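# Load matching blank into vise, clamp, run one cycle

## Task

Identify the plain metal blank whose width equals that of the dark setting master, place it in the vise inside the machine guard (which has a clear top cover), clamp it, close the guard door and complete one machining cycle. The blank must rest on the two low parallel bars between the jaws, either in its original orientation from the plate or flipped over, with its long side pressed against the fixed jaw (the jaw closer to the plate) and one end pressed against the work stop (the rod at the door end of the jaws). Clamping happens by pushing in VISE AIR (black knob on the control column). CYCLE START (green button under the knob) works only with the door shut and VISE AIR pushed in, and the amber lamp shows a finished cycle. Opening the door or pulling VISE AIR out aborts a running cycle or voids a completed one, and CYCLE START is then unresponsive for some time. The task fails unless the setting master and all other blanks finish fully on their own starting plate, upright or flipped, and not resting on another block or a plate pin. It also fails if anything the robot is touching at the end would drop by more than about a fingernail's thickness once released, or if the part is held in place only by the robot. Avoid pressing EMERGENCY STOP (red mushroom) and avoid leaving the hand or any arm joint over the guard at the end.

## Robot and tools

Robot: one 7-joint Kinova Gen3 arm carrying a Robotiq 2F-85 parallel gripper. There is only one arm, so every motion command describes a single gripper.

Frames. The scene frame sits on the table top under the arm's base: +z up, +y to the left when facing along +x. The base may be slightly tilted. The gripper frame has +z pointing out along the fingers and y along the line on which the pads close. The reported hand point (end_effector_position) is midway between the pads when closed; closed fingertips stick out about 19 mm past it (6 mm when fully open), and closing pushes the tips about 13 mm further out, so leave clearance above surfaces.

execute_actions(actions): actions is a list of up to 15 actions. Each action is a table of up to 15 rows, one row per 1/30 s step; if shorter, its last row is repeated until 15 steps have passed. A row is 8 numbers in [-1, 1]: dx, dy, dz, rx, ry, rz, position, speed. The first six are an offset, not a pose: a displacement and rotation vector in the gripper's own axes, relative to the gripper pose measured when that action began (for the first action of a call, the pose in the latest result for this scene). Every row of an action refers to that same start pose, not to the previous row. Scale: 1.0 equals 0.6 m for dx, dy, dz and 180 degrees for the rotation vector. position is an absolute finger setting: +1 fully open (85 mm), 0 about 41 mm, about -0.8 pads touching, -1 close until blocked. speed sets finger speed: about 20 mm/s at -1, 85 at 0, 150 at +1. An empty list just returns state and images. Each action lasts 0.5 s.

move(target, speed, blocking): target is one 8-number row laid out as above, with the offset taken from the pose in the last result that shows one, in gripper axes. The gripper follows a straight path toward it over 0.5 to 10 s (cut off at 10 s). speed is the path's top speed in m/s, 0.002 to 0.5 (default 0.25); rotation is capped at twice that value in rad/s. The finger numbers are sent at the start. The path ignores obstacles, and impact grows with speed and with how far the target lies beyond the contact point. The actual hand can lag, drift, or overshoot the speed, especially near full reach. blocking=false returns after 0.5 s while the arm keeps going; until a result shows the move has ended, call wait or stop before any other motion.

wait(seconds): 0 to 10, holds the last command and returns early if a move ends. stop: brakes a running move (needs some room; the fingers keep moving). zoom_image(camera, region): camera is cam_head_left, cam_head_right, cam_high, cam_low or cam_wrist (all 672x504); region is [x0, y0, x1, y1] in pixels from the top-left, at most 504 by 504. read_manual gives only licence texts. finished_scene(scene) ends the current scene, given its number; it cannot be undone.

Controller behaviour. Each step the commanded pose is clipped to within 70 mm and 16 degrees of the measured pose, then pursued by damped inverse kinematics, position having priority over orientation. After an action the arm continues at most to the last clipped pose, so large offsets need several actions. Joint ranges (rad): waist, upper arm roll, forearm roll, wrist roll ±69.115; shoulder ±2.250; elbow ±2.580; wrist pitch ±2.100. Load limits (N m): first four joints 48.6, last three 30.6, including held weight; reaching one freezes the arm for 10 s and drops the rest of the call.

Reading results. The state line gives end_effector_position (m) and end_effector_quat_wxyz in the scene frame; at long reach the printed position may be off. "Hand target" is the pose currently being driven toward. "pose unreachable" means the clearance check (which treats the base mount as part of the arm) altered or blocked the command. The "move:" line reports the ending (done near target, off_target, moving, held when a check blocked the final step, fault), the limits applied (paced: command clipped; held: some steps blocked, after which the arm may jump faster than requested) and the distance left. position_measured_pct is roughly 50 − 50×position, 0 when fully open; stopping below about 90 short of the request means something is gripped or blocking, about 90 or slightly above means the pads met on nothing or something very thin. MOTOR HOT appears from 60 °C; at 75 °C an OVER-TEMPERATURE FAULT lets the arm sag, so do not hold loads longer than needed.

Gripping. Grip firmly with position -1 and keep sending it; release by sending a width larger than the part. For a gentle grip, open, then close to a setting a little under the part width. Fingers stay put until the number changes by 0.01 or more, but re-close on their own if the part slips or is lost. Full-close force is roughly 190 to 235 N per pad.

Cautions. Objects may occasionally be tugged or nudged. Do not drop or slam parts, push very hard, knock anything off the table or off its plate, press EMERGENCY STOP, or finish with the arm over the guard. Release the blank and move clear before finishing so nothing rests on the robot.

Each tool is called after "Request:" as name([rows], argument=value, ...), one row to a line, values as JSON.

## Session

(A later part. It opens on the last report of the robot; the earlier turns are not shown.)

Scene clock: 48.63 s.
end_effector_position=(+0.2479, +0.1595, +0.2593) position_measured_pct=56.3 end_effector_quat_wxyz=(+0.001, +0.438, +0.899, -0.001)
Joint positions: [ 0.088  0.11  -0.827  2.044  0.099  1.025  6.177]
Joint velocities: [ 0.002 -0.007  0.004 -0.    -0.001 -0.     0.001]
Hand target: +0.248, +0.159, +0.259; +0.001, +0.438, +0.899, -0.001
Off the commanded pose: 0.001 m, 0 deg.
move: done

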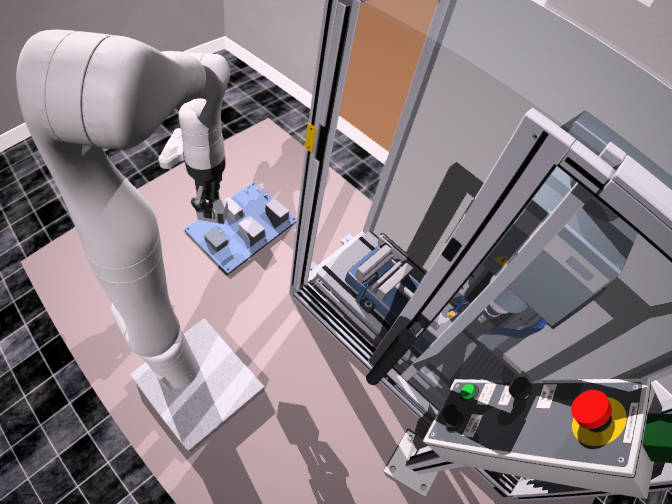

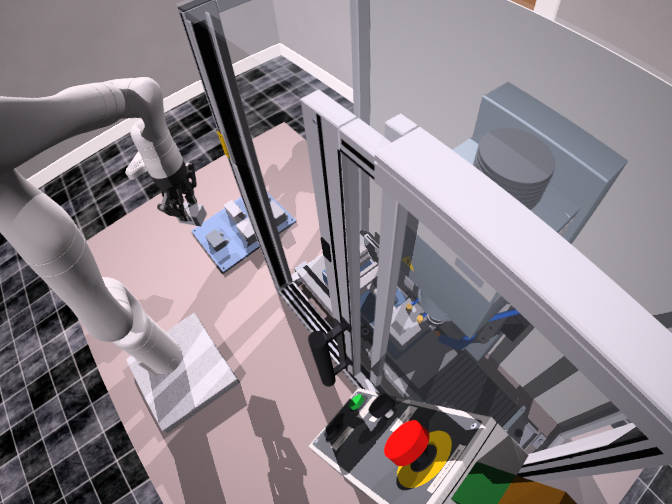

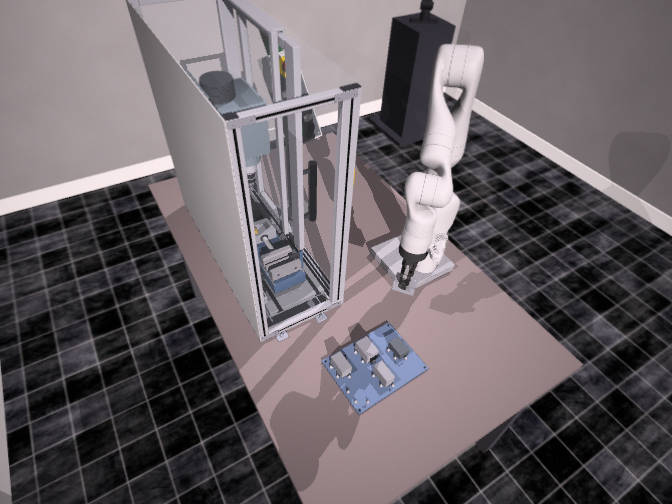

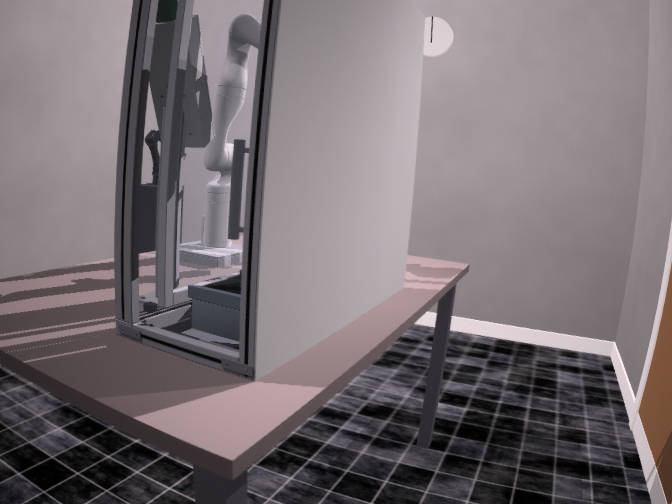

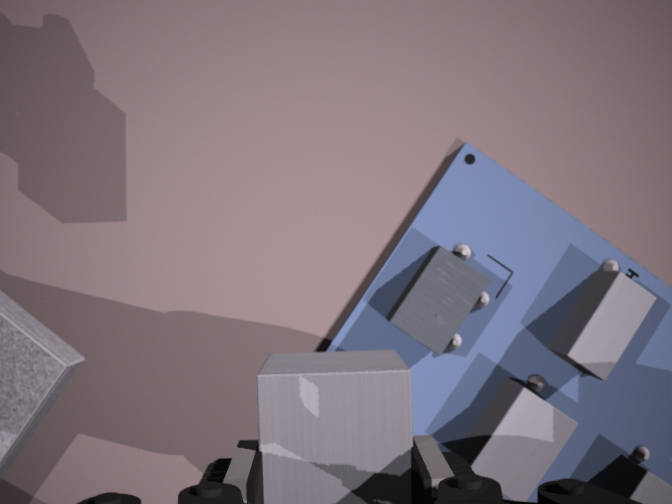

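Request:
move(target=[-0.427, -0.3295, -0.018, 0, 0, -0.2886, -1, 0], speed=0.25)

Scene clock: 51.00 s.
end_effector_position=(+0.2480, -0.1644, +0.2707) position_measured_pct=56.3 end_effector_quat_wxyz=(-0.001, -0.000, +1.000, -0.003)
Joint positions: [ 0.703  0.058 -0.236  2.027  0.021  1.055  8.33 ]
Joint velocities: [ 0.002  0.006  0.007 -0.001 -0.003  0.     0.002]
Hand target: +0.248, -0.165, +0.271; -0.001, +0.000, +1.000, -0.003
Off the commanded pose: 0.002 m, 0 deg.
move: done

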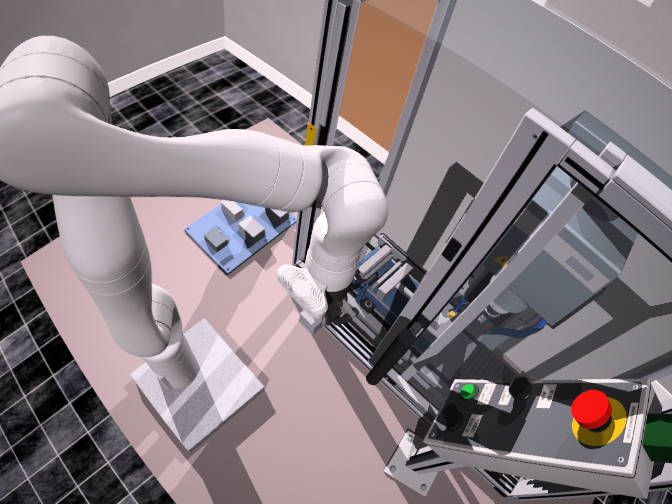

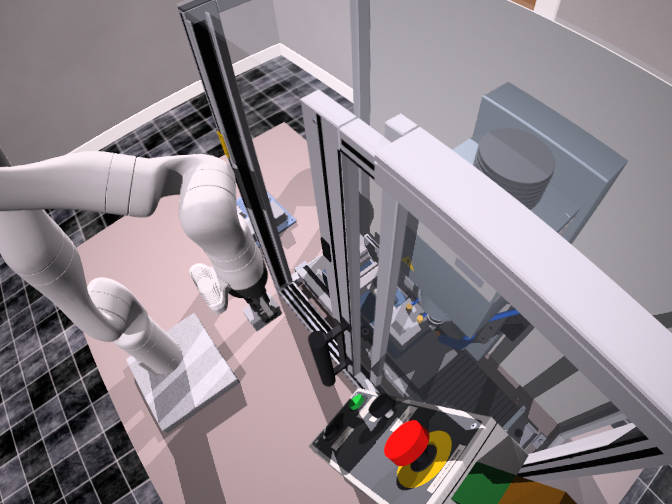

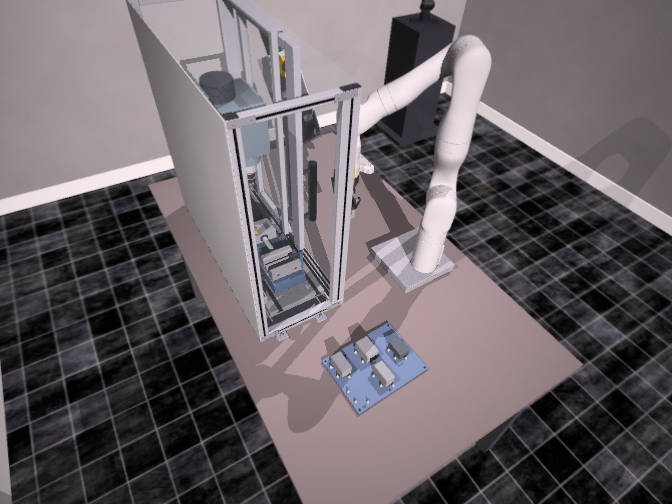

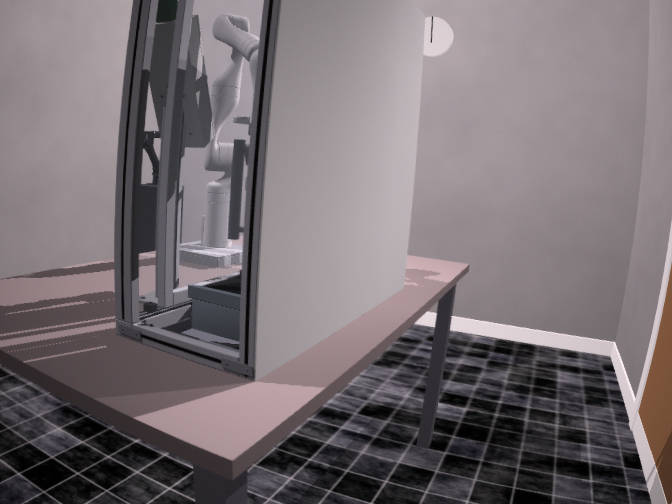

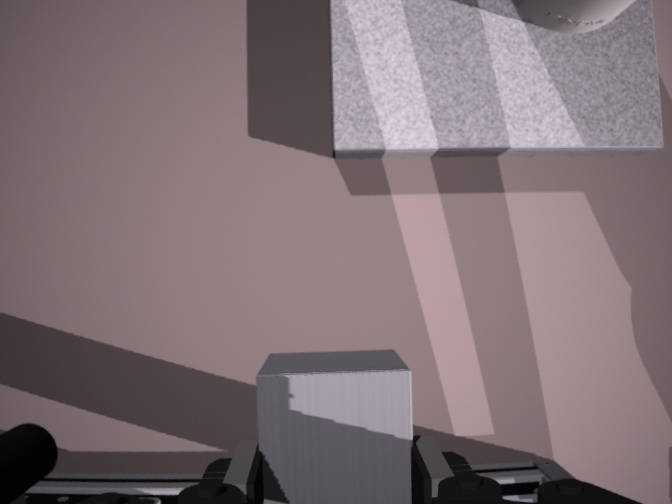

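Request:
move(target=[-0.4, 0, 0.06, -0.0019, -0.0006, 0, -1, 0], speed=0.2)

Scene clock: 52.83 s.
end_effector_position=(+0.4882, -0.1656, +0.2352) position_measured_pct=56.3 end_effector_quat_wxyz=(+0.001, +0.000, +1.000, +0.001)
Joint positions: [ 0.426  0.577 -0.271  1.408  0.157  1.174  8.007]
Joint velocities: [-0.004  0.012 -0.002 -0.003  0.001  0.001 -0.001]
Hand target: +0.488, -0.165, +0.235; +0.001, +0.000, +1.000, +0.001
Off the commanded pose: 0.001 m, 0 deg.
move: done

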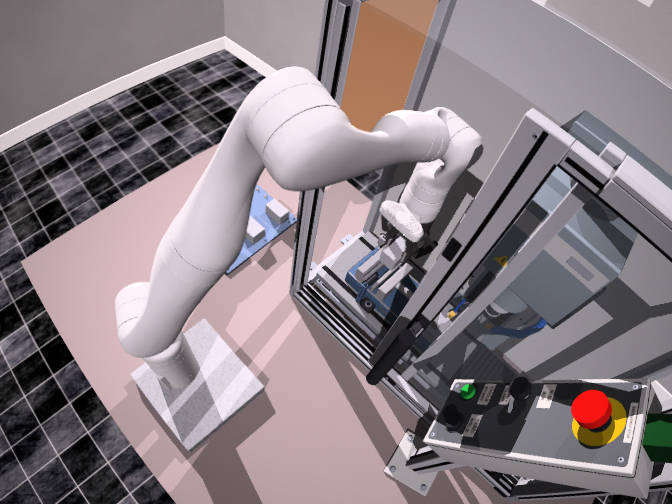

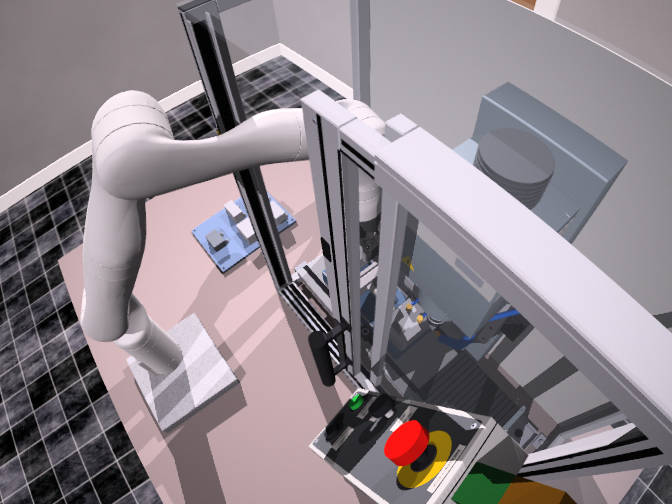

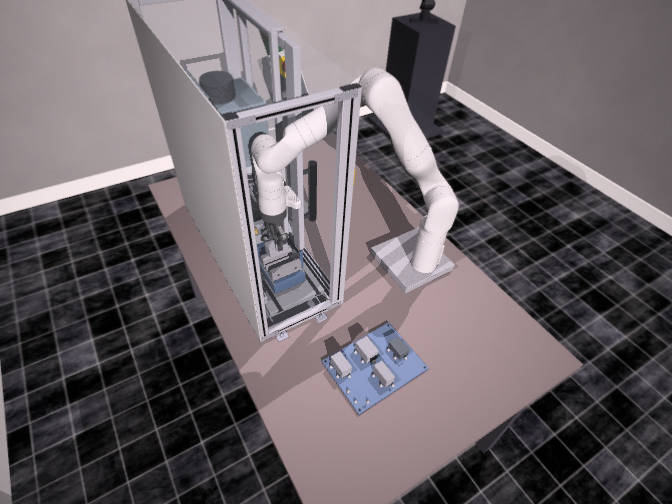

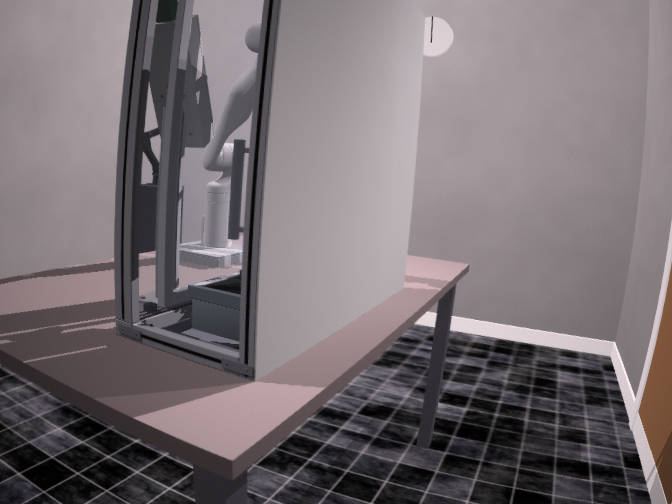

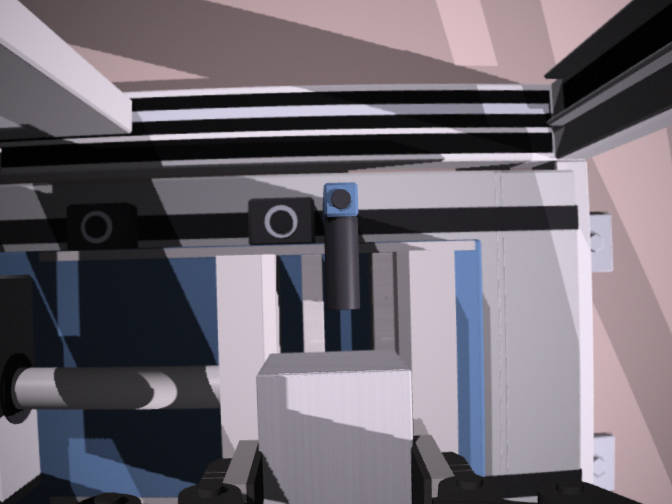

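Request:
move(target=[0, 0.004, 0.067, 0, 0, 0, -1, 0], speed=0.06)

Scene clock: 53.97 s.
end_effector_position=(+0.4883, -0.1631, +0.1951) position_measured_pct=56.3 end_effector_quat_wxyz=(+0.002, +0.000, +1.000, +0.001)
Joint positions: [ 0.419  0.618 -0.266  1.475  0.172  1.067  7.989]
Joint velocities: [-0.001  0.002 -0.001  0.001  0.001 -0.    -0.   ]
Hand target: +0.488, -0.163, +0.195; +0.001, +0.000, +1.000, +0.001
Off the commanded pose: 0.000 m, 0 deg.
move: done

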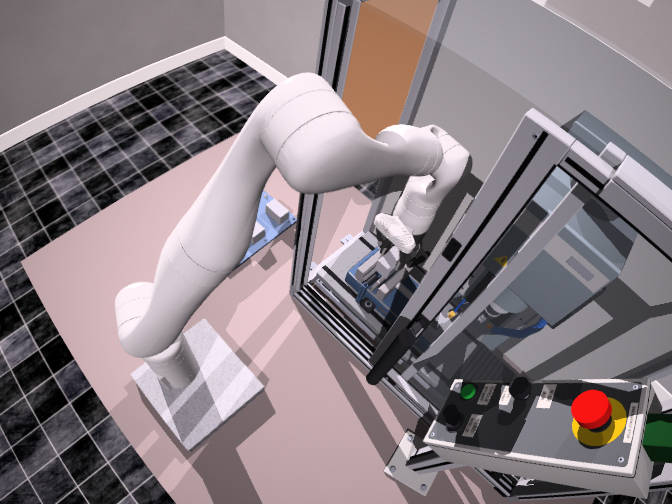

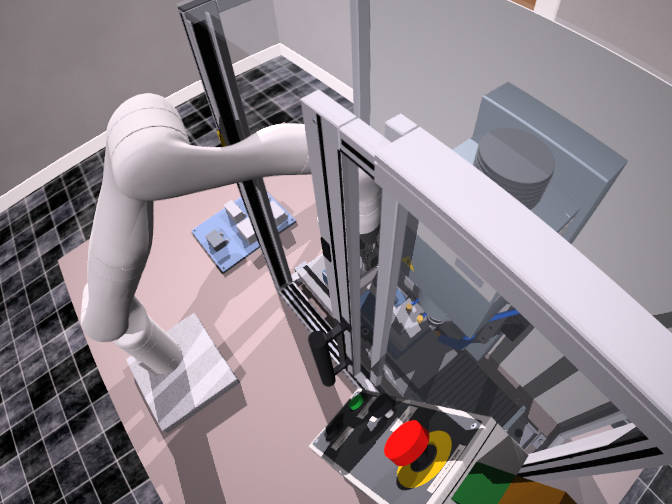

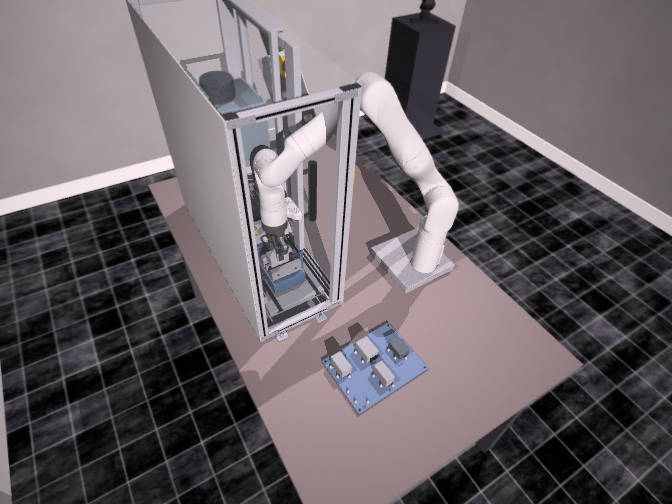

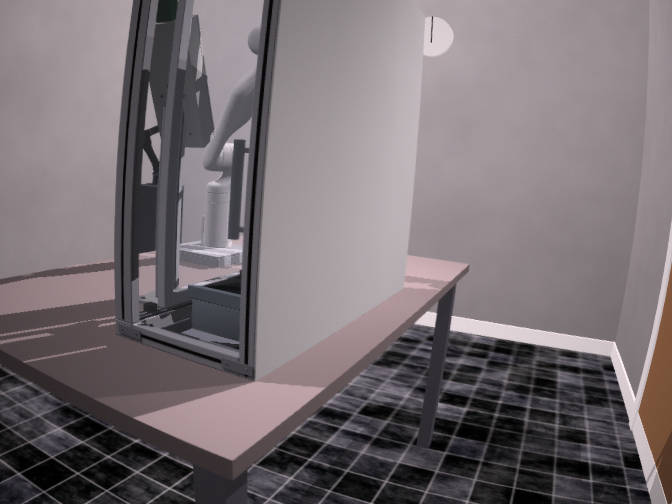

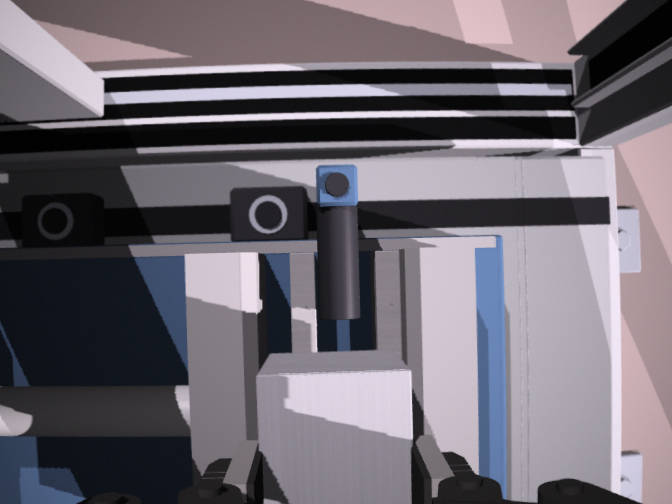

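Request:
move(target=[0, 0.002, 0.025, 0, 0, 0, -1, 0], speed=0.02)

Request:
move(target=[0, 0, 0.012, 0, 0, 0, -1, 0], speed=0.008)

Scene clock: 55.23 s.
end_effector_position=(+0.4887, -0.1620, +0.1814) position_measured_pct=56.3 end_effector_quat_wxyz=(+0.003, +0.000, +1.000, +0.000)
Joint positions: [ 0.416  0.634 -0.263  1.497  0.178  1.028  7.981]
Joint velocities: [ 0.     0.     0.001  0.001 -0.001 -0.001 -0.   ]
Hand target: +0.488, -0.162, +0.180; +0.002, +0.000, +1.000, +0.001
Off the commanded pose: 0.001 m, 0 deg.
move: done

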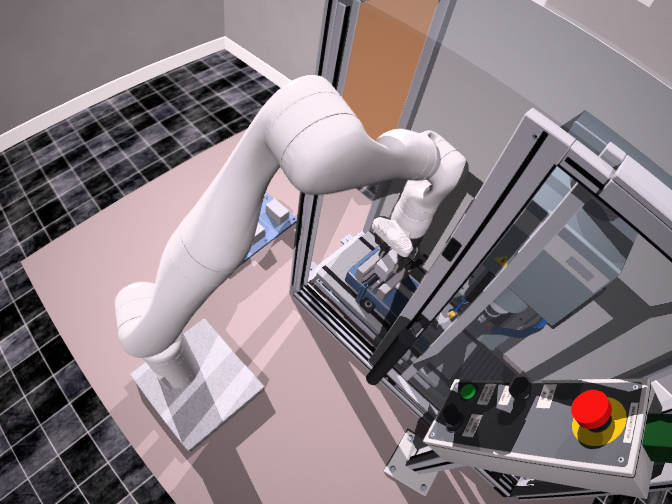

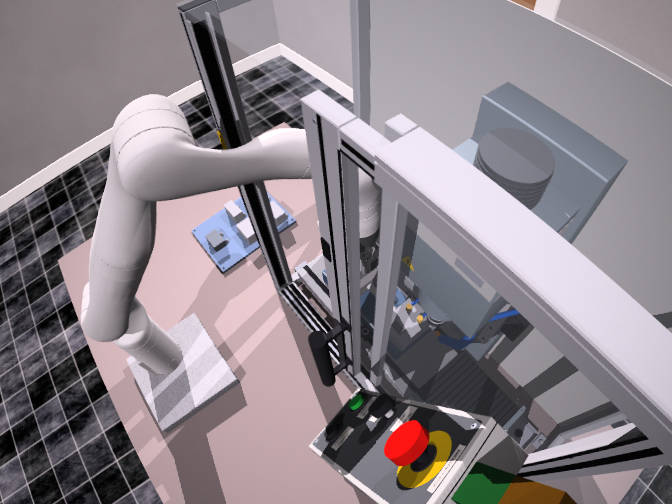

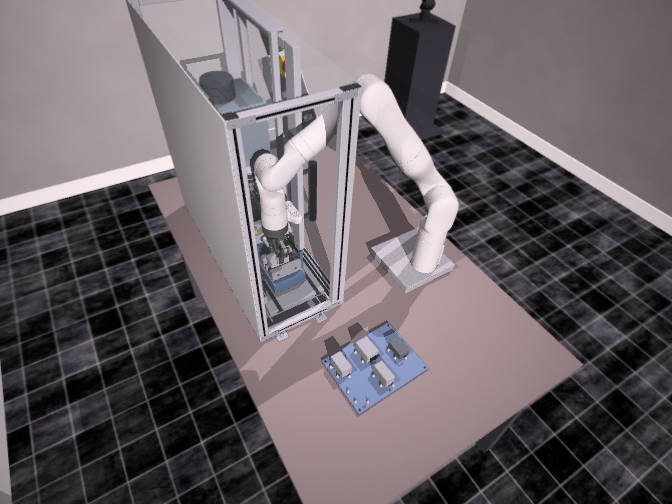

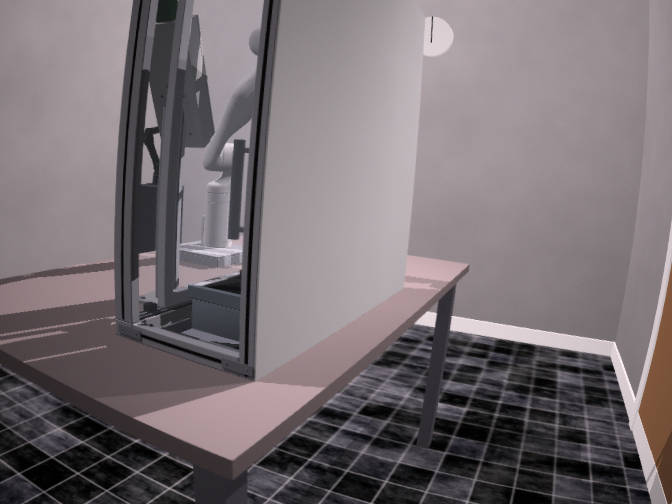

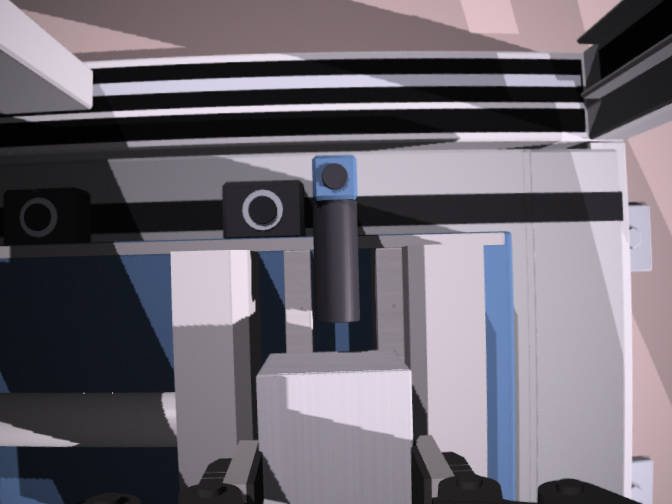

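Scene clock: 56.37 s.
end_effector_position=(+0.4904, -0.1628, +0.1810) position_measured_pct=56.3 end_effector_quat_wxyz=(+0.007, +0.001, +1.000, -0.002)
Joint positions: [ 0.416  0.631 -0.264  1.503  0.183  1.015  7.978]
Joint velocities: [ 0.001  0.001 -0.001  0.001  0.001 -0.    -0.001]
Hand target: +0.489, -0.162, +0.174; +0.003, +0.000, +1.000, +0.000
Off the commanded pose: 0.007 m, 1 deg.
move: off_target

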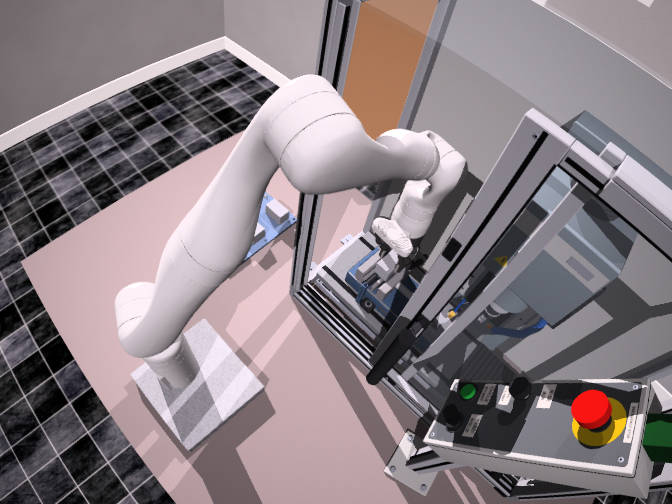

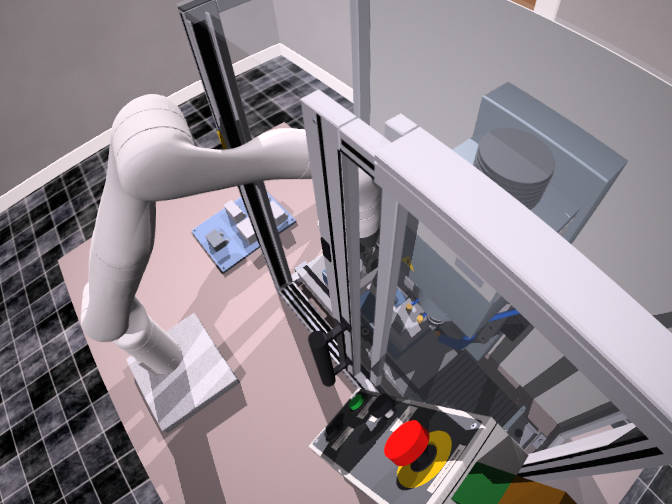

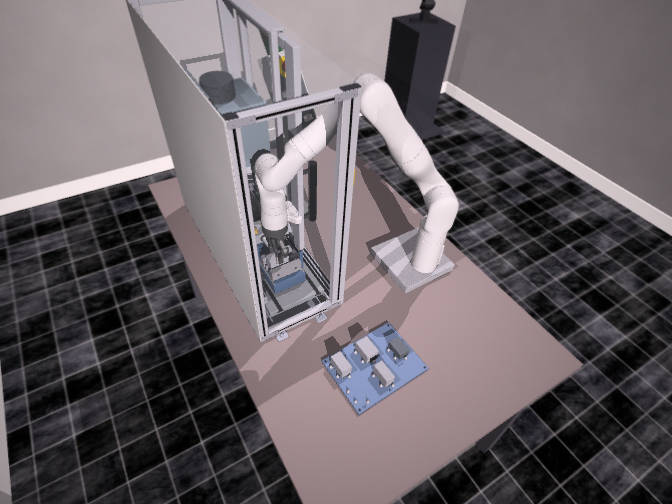

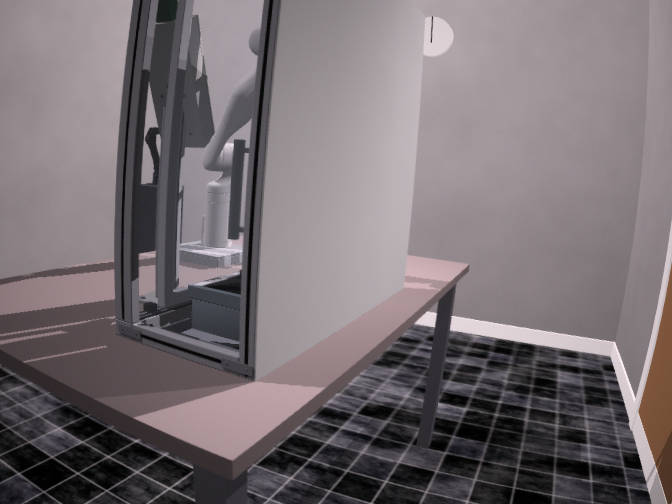

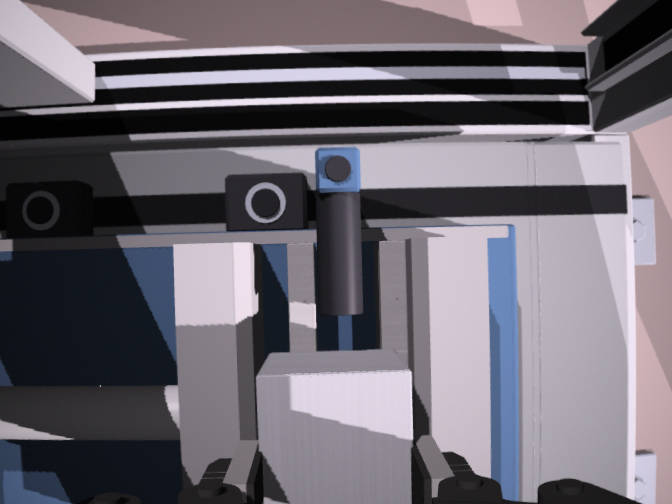

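Request:
move(target=[0.018, 0.003, -0.002, -0.0013, 0.0045, -0.0006, -1, 0], speed=0.015)

Scene clock: 57.60 s.
end_effector_position=(+0.4796, -0.1609, +0.1820) position_measured_pct=56.3 end_effector_quat_wxyz=(+0.000, -0.000, +1.000, +0.000)
Joint positions: [ 0.422  0.618 -0.266  1.526  0.179  1.02   7.982]
Joint velocities: [ 0.    -0.001 -0.001 -0.     0.001 -0.     0.   ]
Hand target: +0.480, -0.161, +0.182; +0.000, -0.000, +1.000, +0.000
Off the commanded pose: 0.000 m, 0 deg.
move: done

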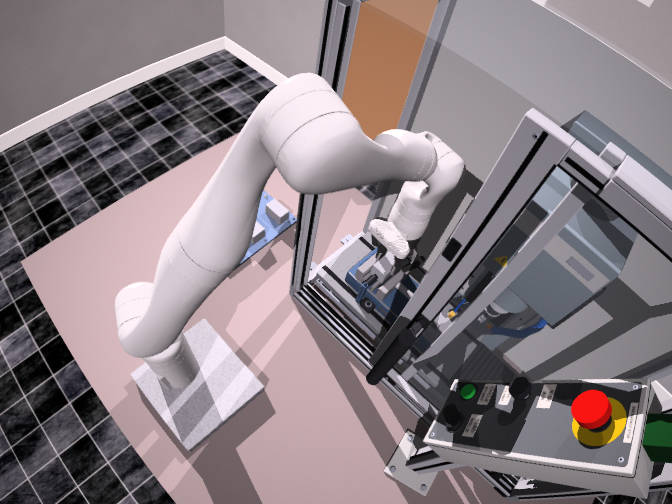

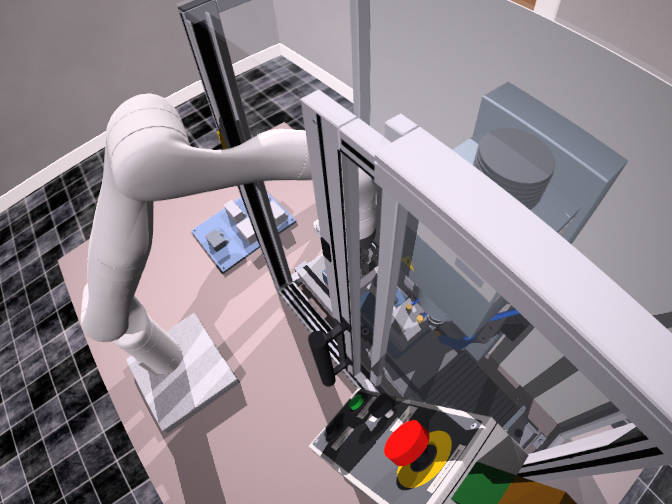

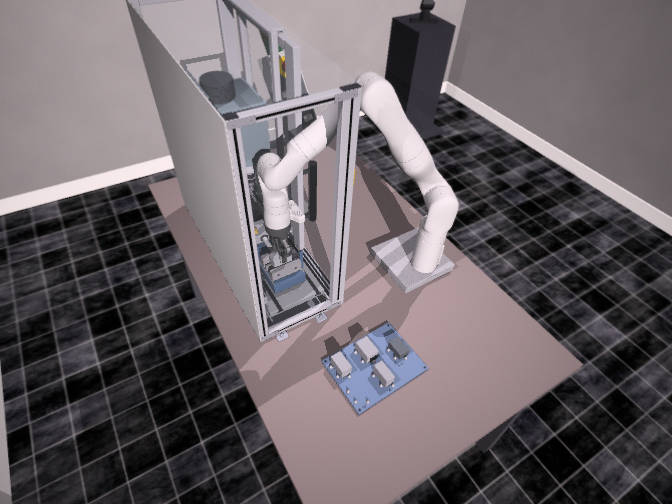

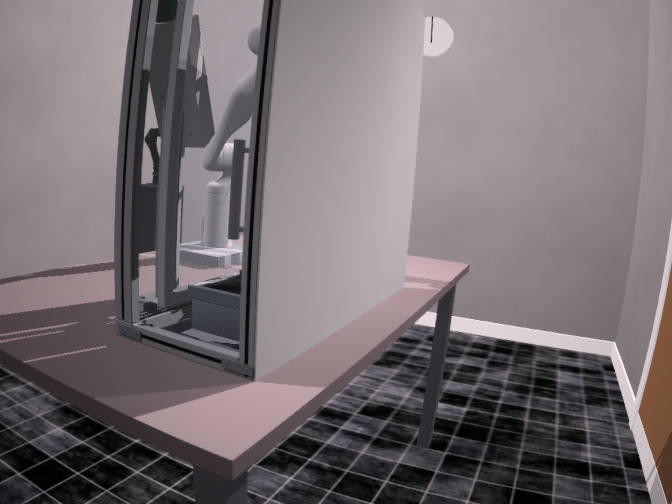

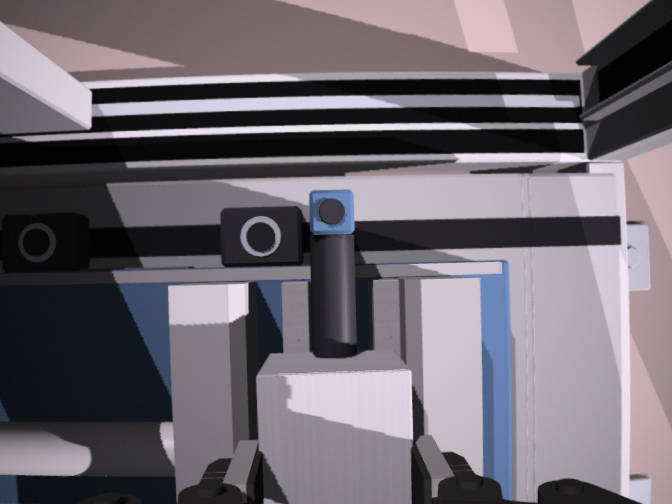

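Request:
move(target=[0.005, 0.006, 0.001, 0, 0, 0, -1, 0], speed=0.006)

Scene clock: 58.67 s.
end_effector_position=(+0.4784, -0.1588, +0.1821) position_measured_pct=56.3 end_effector_quat_wxyz=(+0.003, +0.000, +1.000, -0.001)
Joint positions: [ 0.419  0.61  -0.266  1.539  0.18   1.009  7.976]
Joint velocities: [ 0.001  0.    -0.     0.001 -0.    -0.    -0.   ]
Hand target: +0.477, -0.157, +0.181; +0.000, -0.000, +1.000, +0.000
Off the commanded pose: 0.002 m, 0 deg.
move: done

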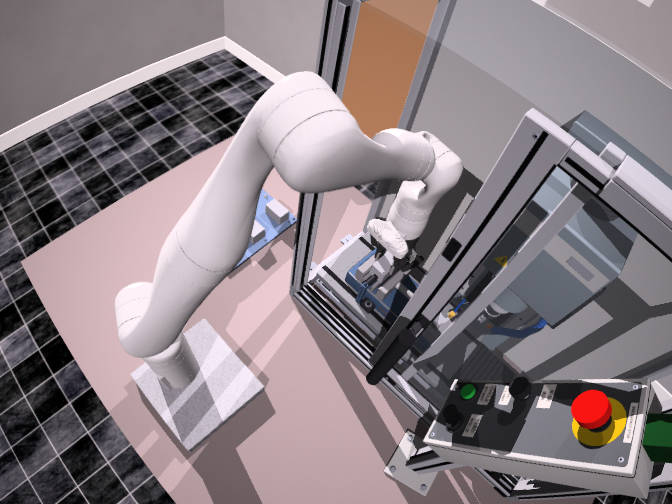

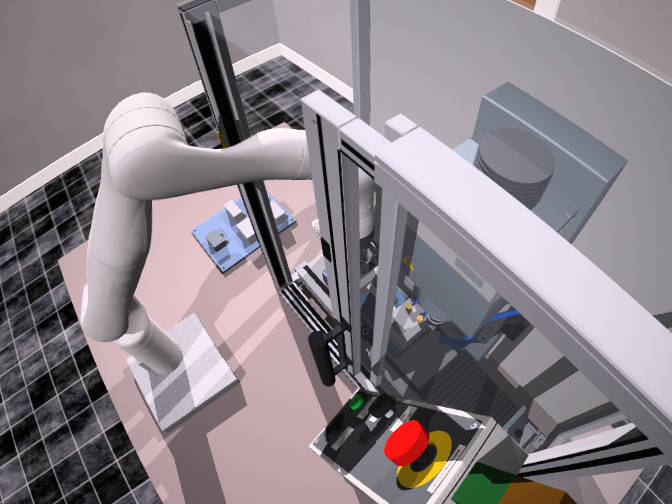

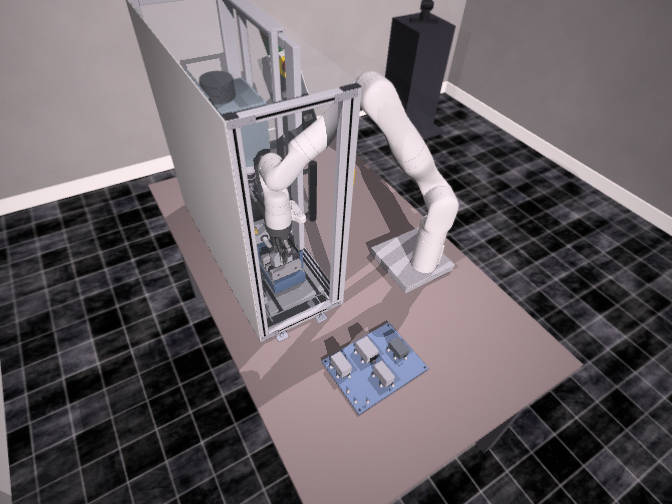

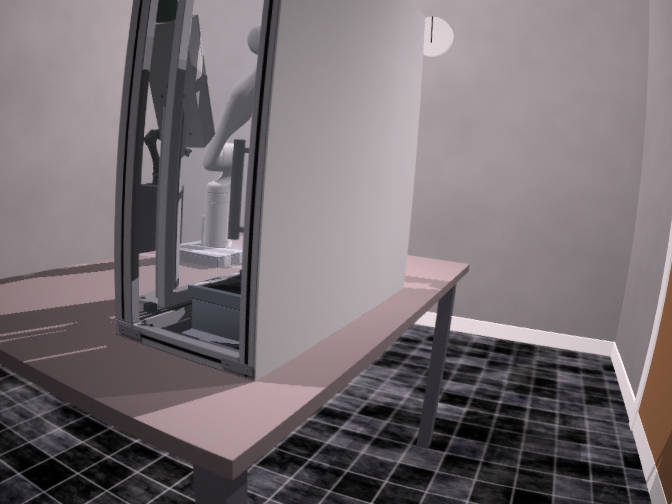

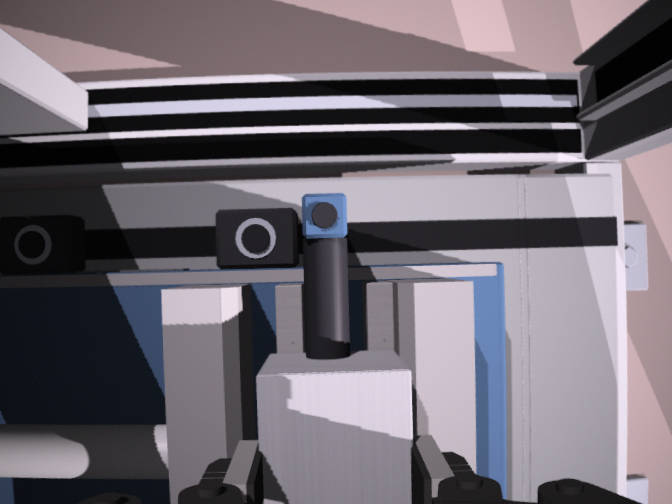

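Both contacts made. Release while keeping a light push, then lift.

Request:
execute_actions([
  [[0.002,0.002,0.001,0,0,0,0.3,-0.6]],
  [[0,0,0,0,0,0,0.3,-0.6]],
  [[-0.01,0,-0.02,0,0,0,0.3,0],[-0.02,0,-0.04,0,0,0,0.3,0],[-0.03,0,-0.06,0,0,0,0.3,0],[-0.04,0,-0.08,0,0,0,0.3,0],[-0.05,0,-0.1,0,0,0,0.3,0]],
  [[0,0,-0.06,0,0,0,0.3,0]],
])

Scene clock: 60.83 s.
end_effector_position=(+0.5063, -0.1583, +0.2781) position_measured_pct=34.9 end_effector_quat_wxyz=(+0.003, +0.001, +1.000, -0.002)
Joint positions: [ 0.392  0.573 -0.272  1.27   0.153  1.31   7.993]
Joint velocities: [ 0.  0. -0. -0.  0.  0. -0.]
Hand target: +0.506, -0.158, +0.278; +0.003, +0.001, +1.000, -0.002
Off the commanded pose: 0.000 m, 0 deg.

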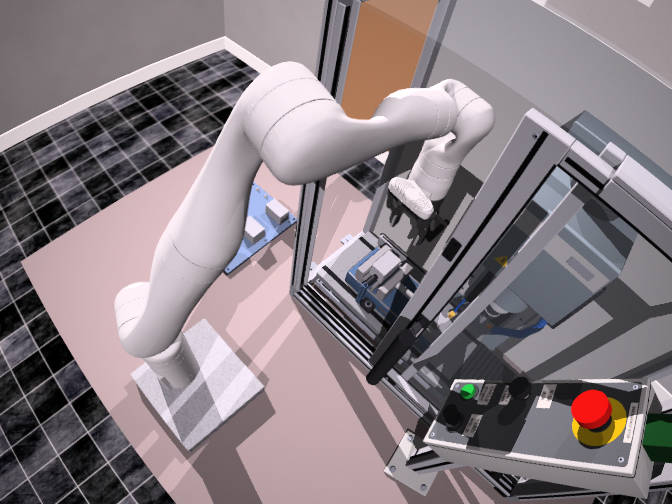

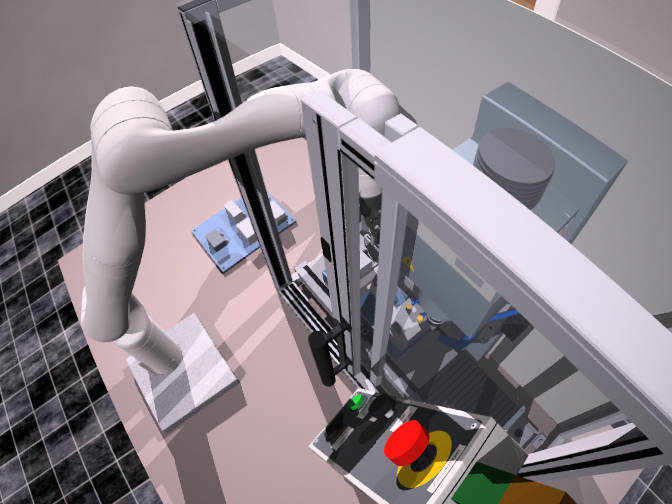

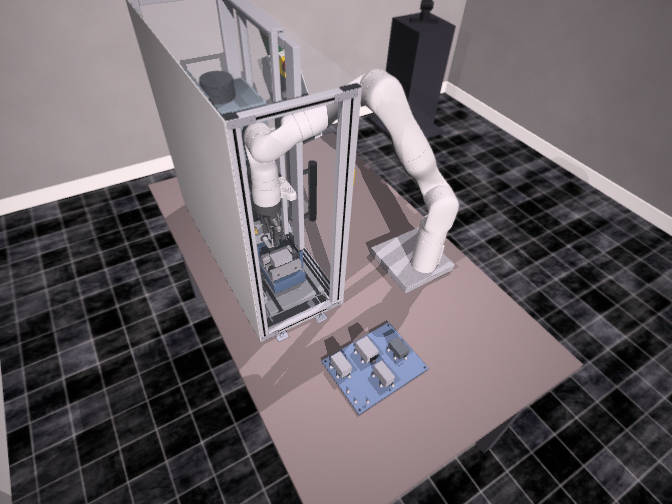

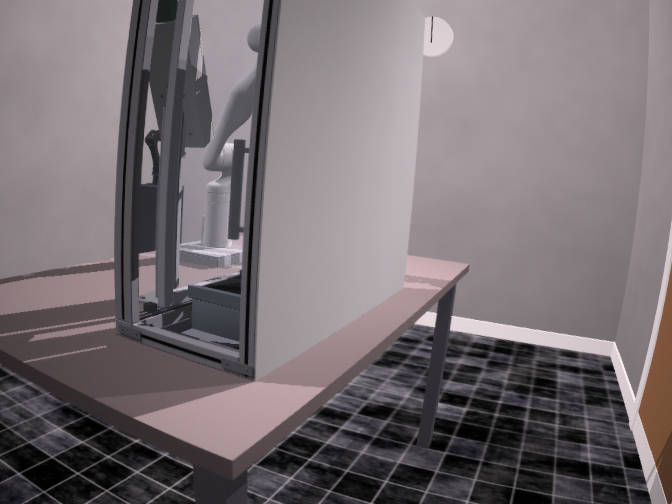

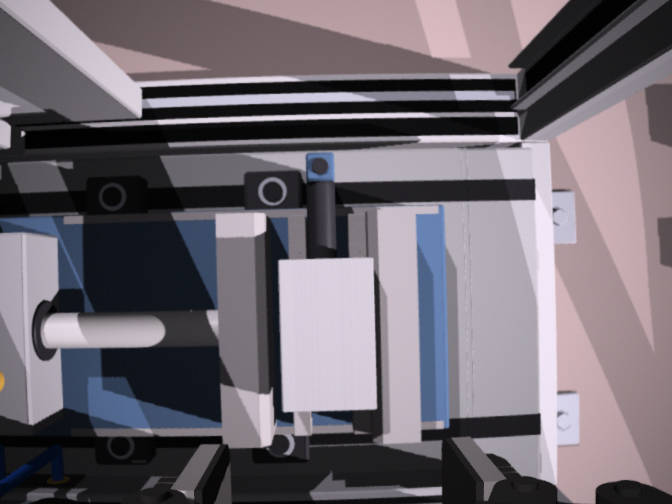

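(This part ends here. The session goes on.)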